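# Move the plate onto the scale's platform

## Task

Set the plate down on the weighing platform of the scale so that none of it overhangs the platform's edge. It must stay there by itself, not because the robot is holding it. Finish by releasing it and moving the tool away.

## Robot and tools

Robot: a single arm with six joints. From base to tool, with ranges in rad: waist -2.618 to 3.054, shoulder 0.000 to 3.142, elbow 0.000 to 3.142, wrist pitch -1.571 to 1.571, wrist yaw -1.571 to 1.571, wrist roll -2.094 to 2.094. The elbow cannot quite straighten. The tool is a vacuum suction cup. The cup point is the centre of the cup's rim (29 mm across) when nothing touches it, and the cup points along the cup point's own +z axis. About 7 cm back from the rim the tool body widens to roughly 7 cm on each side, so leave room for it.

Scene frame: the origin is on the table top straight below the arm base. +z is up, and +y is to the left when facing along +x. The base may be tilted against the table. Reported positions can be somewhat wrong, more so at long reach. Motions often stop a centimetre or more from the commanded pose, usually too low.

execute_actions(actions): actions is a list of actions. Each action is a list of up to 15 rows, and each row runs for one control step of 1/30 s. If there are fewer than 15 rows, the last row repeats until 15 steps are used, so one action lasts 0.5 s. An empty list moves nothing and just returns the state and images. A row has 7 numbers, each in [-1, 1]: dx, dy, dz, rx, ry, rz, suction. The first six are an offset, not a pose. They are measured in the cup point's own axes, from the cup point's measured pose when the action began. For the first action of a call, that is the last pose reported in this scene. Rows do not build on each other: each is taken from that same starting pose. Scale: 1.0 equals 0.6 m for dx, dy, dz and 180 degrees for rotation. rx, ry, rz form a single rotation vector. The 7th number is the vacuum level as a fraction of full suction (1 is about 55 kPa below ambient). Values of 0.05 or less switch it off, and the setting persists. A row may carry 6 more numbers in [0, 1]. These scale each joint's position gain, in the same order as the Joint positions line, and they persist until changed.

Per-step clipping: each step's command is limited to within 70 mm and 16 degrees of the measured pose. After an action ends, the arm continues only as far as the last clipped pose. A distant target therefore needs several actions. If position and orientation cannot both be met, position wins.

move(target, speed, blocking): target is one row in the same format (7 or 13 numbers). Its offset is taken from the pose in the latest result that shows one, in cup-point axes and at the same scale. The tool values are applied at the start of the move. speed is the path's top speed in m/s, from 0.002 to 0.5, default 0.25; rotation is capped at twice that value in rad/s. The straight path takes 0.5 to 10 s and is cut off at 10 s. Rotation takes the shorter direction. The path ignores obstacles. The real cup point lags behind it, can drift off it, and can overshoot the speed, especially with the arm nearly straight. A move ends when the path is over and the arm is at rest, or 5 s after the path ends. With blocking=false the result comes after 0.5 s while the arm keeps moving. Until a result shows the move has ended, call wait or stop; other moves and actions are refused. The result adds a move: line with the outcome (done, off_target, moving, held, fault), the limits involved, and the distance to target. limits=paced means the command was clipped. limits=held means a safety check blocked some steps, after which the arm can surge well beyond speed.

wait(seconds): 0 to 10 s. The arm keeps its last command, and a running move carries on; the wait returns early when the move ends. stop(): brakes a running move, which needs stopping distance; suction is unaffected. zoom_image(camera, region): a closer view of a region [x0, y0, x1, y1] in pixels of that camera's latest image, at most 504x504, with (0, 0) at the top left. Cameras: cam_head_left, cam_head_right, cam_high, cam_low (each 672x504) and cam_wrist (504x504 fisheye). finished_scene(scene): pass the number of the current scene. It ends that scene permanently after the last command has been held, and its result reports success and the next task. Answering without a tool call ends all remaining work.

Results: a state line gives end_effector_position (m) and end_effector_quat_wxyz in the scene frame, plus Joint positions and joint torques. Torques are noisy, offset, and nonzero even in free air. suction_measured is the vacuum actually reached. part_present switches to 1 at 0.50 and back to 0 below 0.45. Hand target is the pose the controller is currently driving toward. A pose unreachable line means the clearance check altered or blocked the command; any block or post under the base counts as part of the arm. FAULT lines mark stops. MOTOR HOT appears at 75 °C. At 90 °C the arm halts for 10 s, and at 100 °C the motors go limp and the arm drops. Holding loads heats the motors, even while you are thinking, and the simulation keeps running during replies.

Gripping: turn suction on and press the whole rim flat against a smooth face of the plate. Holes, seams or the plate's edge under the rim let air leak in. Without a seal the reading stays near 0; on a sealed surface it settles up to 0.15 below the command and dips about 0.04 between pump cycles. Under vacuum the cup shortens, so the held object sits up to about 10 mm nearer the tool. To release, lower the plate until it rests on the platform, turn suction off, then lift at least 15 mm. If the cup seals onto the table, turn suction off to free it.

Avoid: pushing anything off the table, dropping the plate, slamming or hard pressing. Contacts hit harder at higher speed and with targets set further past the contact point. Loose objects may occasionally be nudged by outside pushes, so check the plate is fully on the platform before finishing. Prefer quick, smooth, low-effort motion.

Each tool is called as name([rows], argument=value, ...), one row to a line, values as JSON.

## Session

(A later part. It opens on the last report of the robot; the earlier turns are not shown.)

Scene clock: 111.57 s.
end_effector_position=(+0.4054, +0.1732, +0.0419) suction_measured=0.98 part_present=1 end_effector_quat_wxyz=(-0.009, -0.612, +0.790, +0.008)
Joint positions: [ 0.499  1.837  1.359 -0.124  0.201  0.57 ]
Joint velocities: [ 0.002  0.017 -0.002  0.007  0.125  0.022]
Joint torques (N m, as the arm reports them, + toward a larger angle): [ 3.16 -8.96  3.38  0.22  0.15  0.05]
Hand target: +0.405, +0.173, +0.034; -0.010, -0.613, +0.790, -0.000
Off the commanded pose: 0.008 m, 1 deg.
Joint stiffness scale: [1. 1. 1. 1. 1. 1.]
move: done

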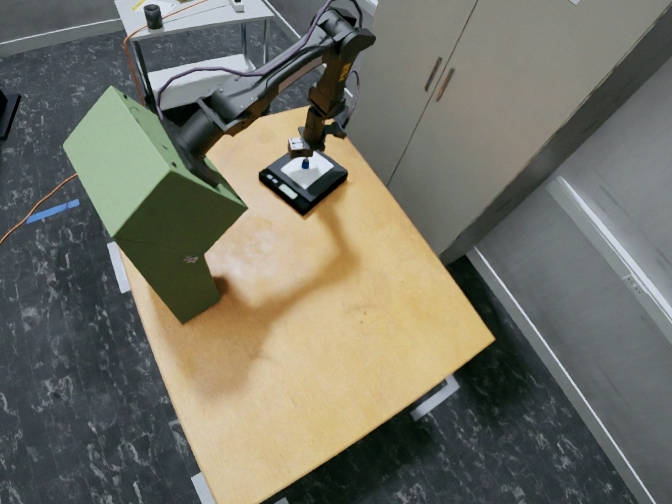

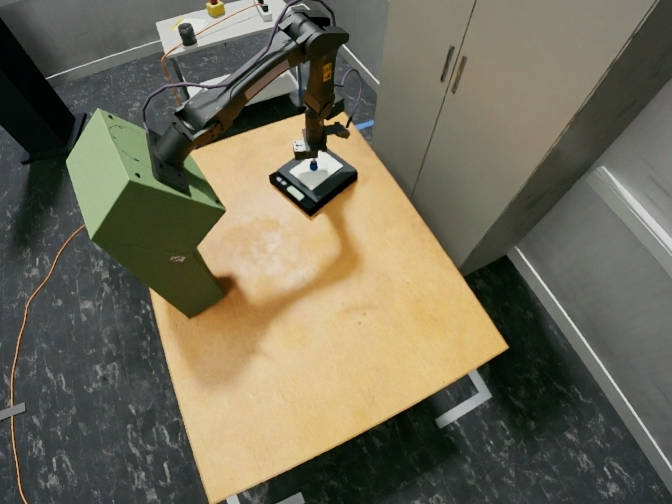

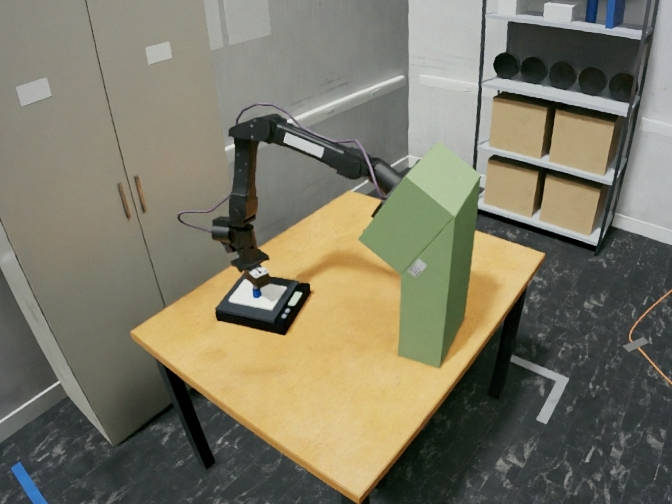

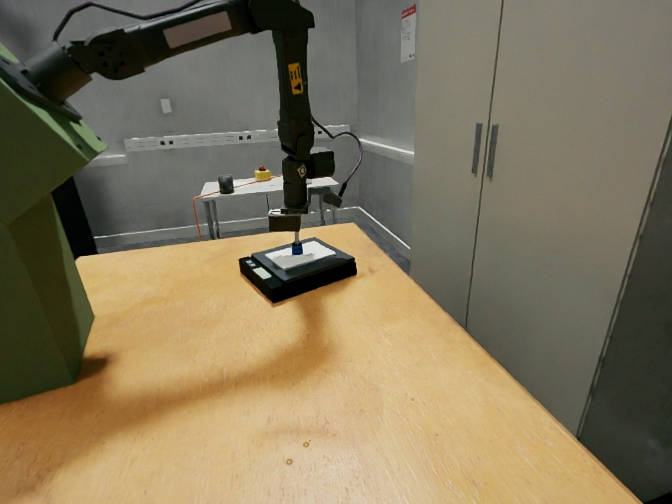

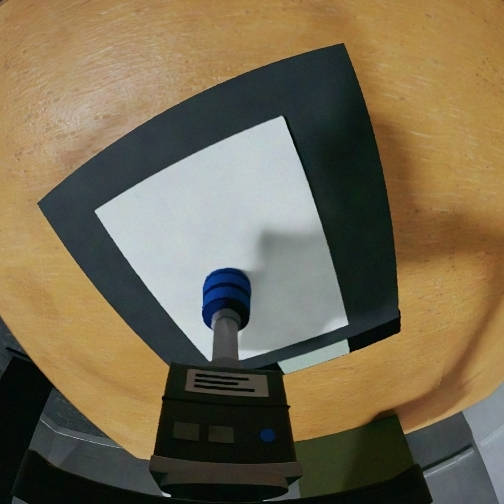

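execute_actions([
  [[0,0,0,0,0,0,0]],
])

move(target=[0,0,-0.25,0,0,0,0], speed=0.2)

Scene clock: 115.40 s.
end_effector_position=(+0.4047, +0.1733, +0.0426) suction_measured=0.00 part_present=0 end_effector_quat_wxyz=(-0.010, -0.613, +0.790, +0.009)
Joint positions: [ 0.499  1.835  1.359 -0.129  0.2    0.57 ]
Joint velocities: [-0.017 -0.012 -0.012 -0.022 -0.081 -0.022]
Joint torques (N m, as the arm reports them, + toward a larger angle): [  2.6  -11.06   2.48   0.08  -0.09   0.04]
Hand target: +0.405, +0.173, +0.042; -0.009, -0.612, +0.790, +0.008
Off the commanded pose: 0.001 m, 0 deg.
Joint stiffness scale: [1. 1. 1. 1. 1. 1.]

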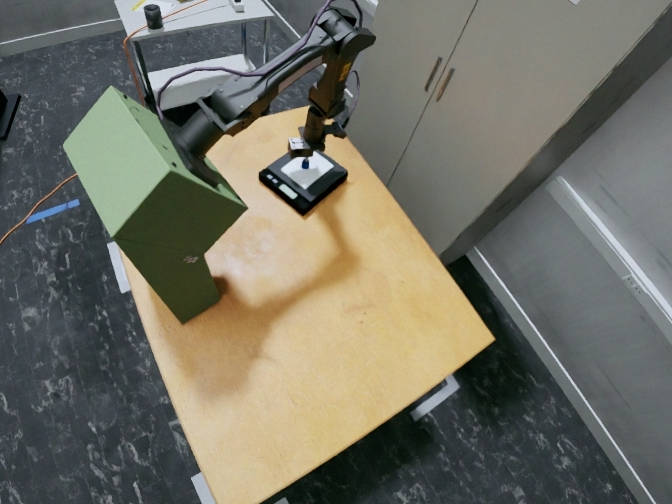

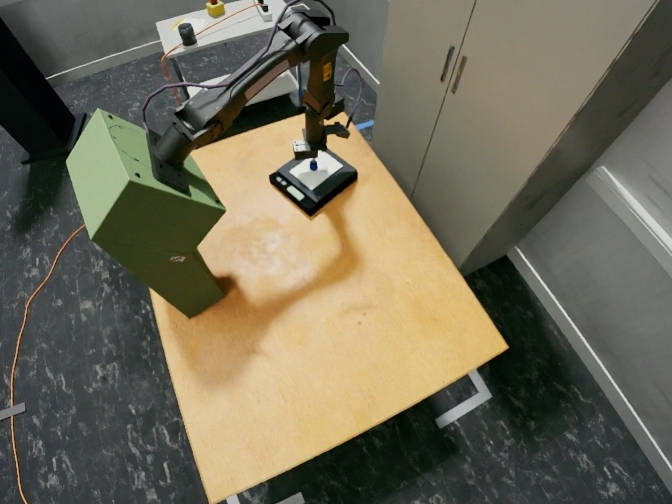

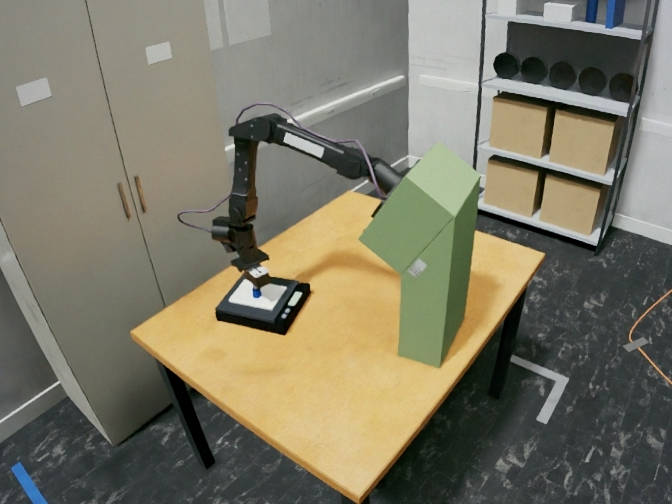

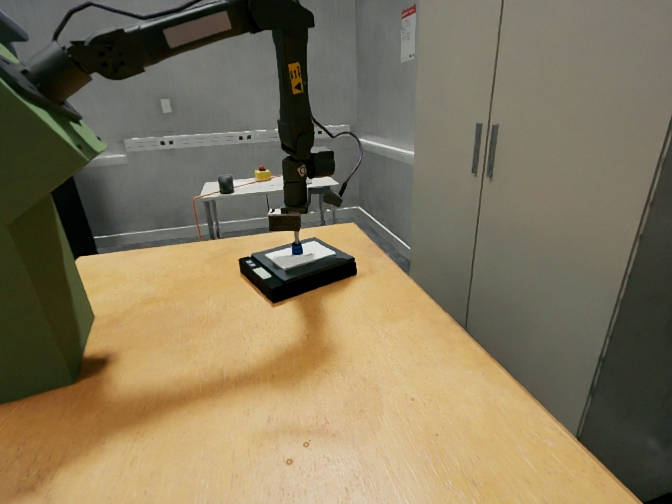

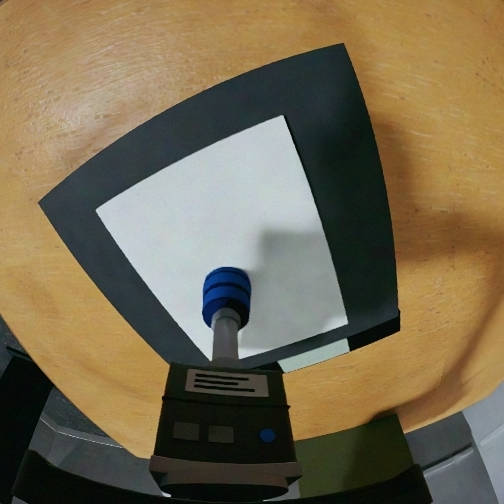

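Scene clock: 116.83 s.
end_effector_position=(+0.4167, +0.1721, +0.1888) suction_measured=0.00 part_present=0 end_effector_quat_wxyz=(-0.006, -0.612, +0.791, +0.010)
Joint positions: [ 0.589  1.377  1.232 -0.467  0.27   0.623]
Joint velocities: [-0.017  0.002 -0.017  0.037  0.066  0.022]
Joint torques (N m, as the arm reports them, + toward a larger angle): [  3.29 -11.51   2.91  -0.08   0.08   0.12]
Hand target: +0.411, +0.172, +0.193; -0.010, -0.612, +0.790, +0.009
Off the commanded pose: 0.009 m, 0 deg.
Joint stiffness scale: [1. 1. 1. 1. 1. 1.]
move: done

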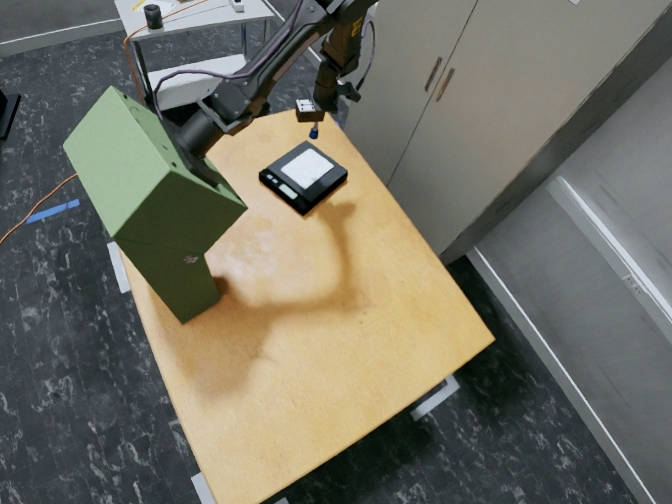

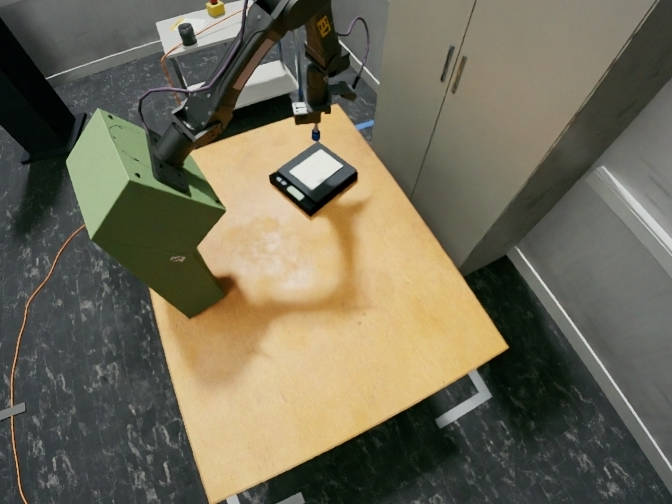

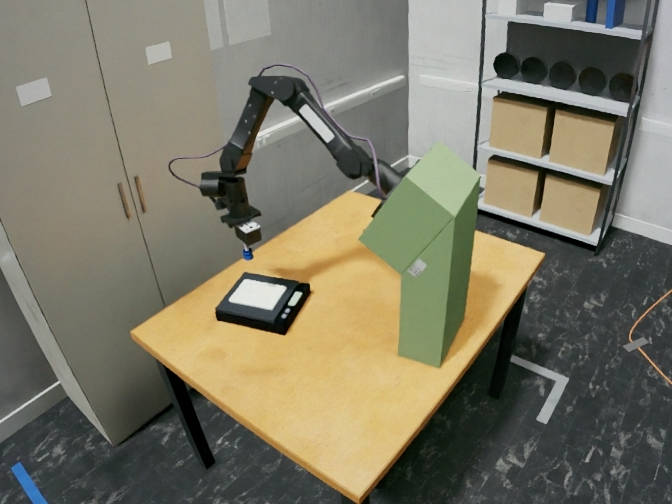

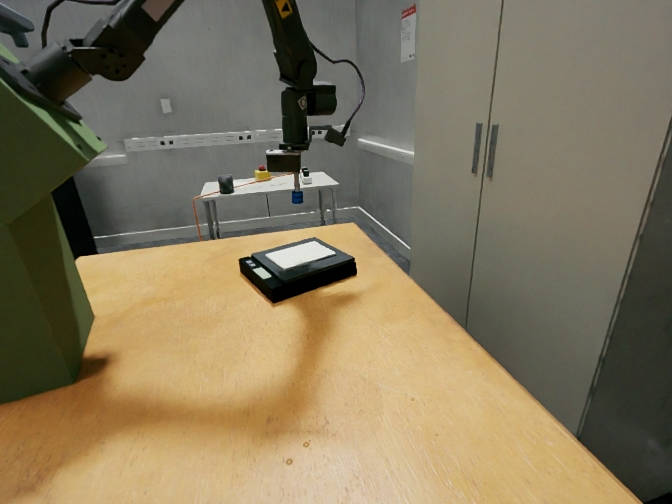

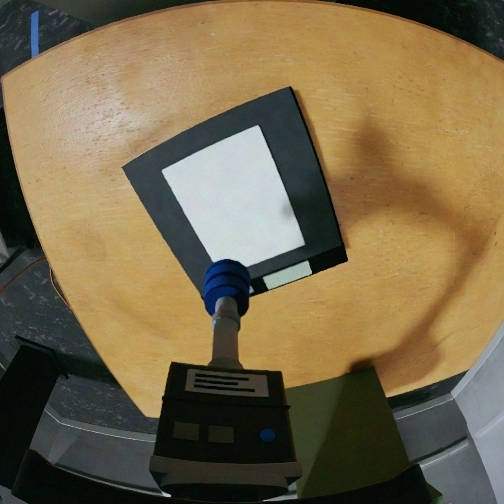

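finished_scene(scene=2)

The scene is finished: the task was done.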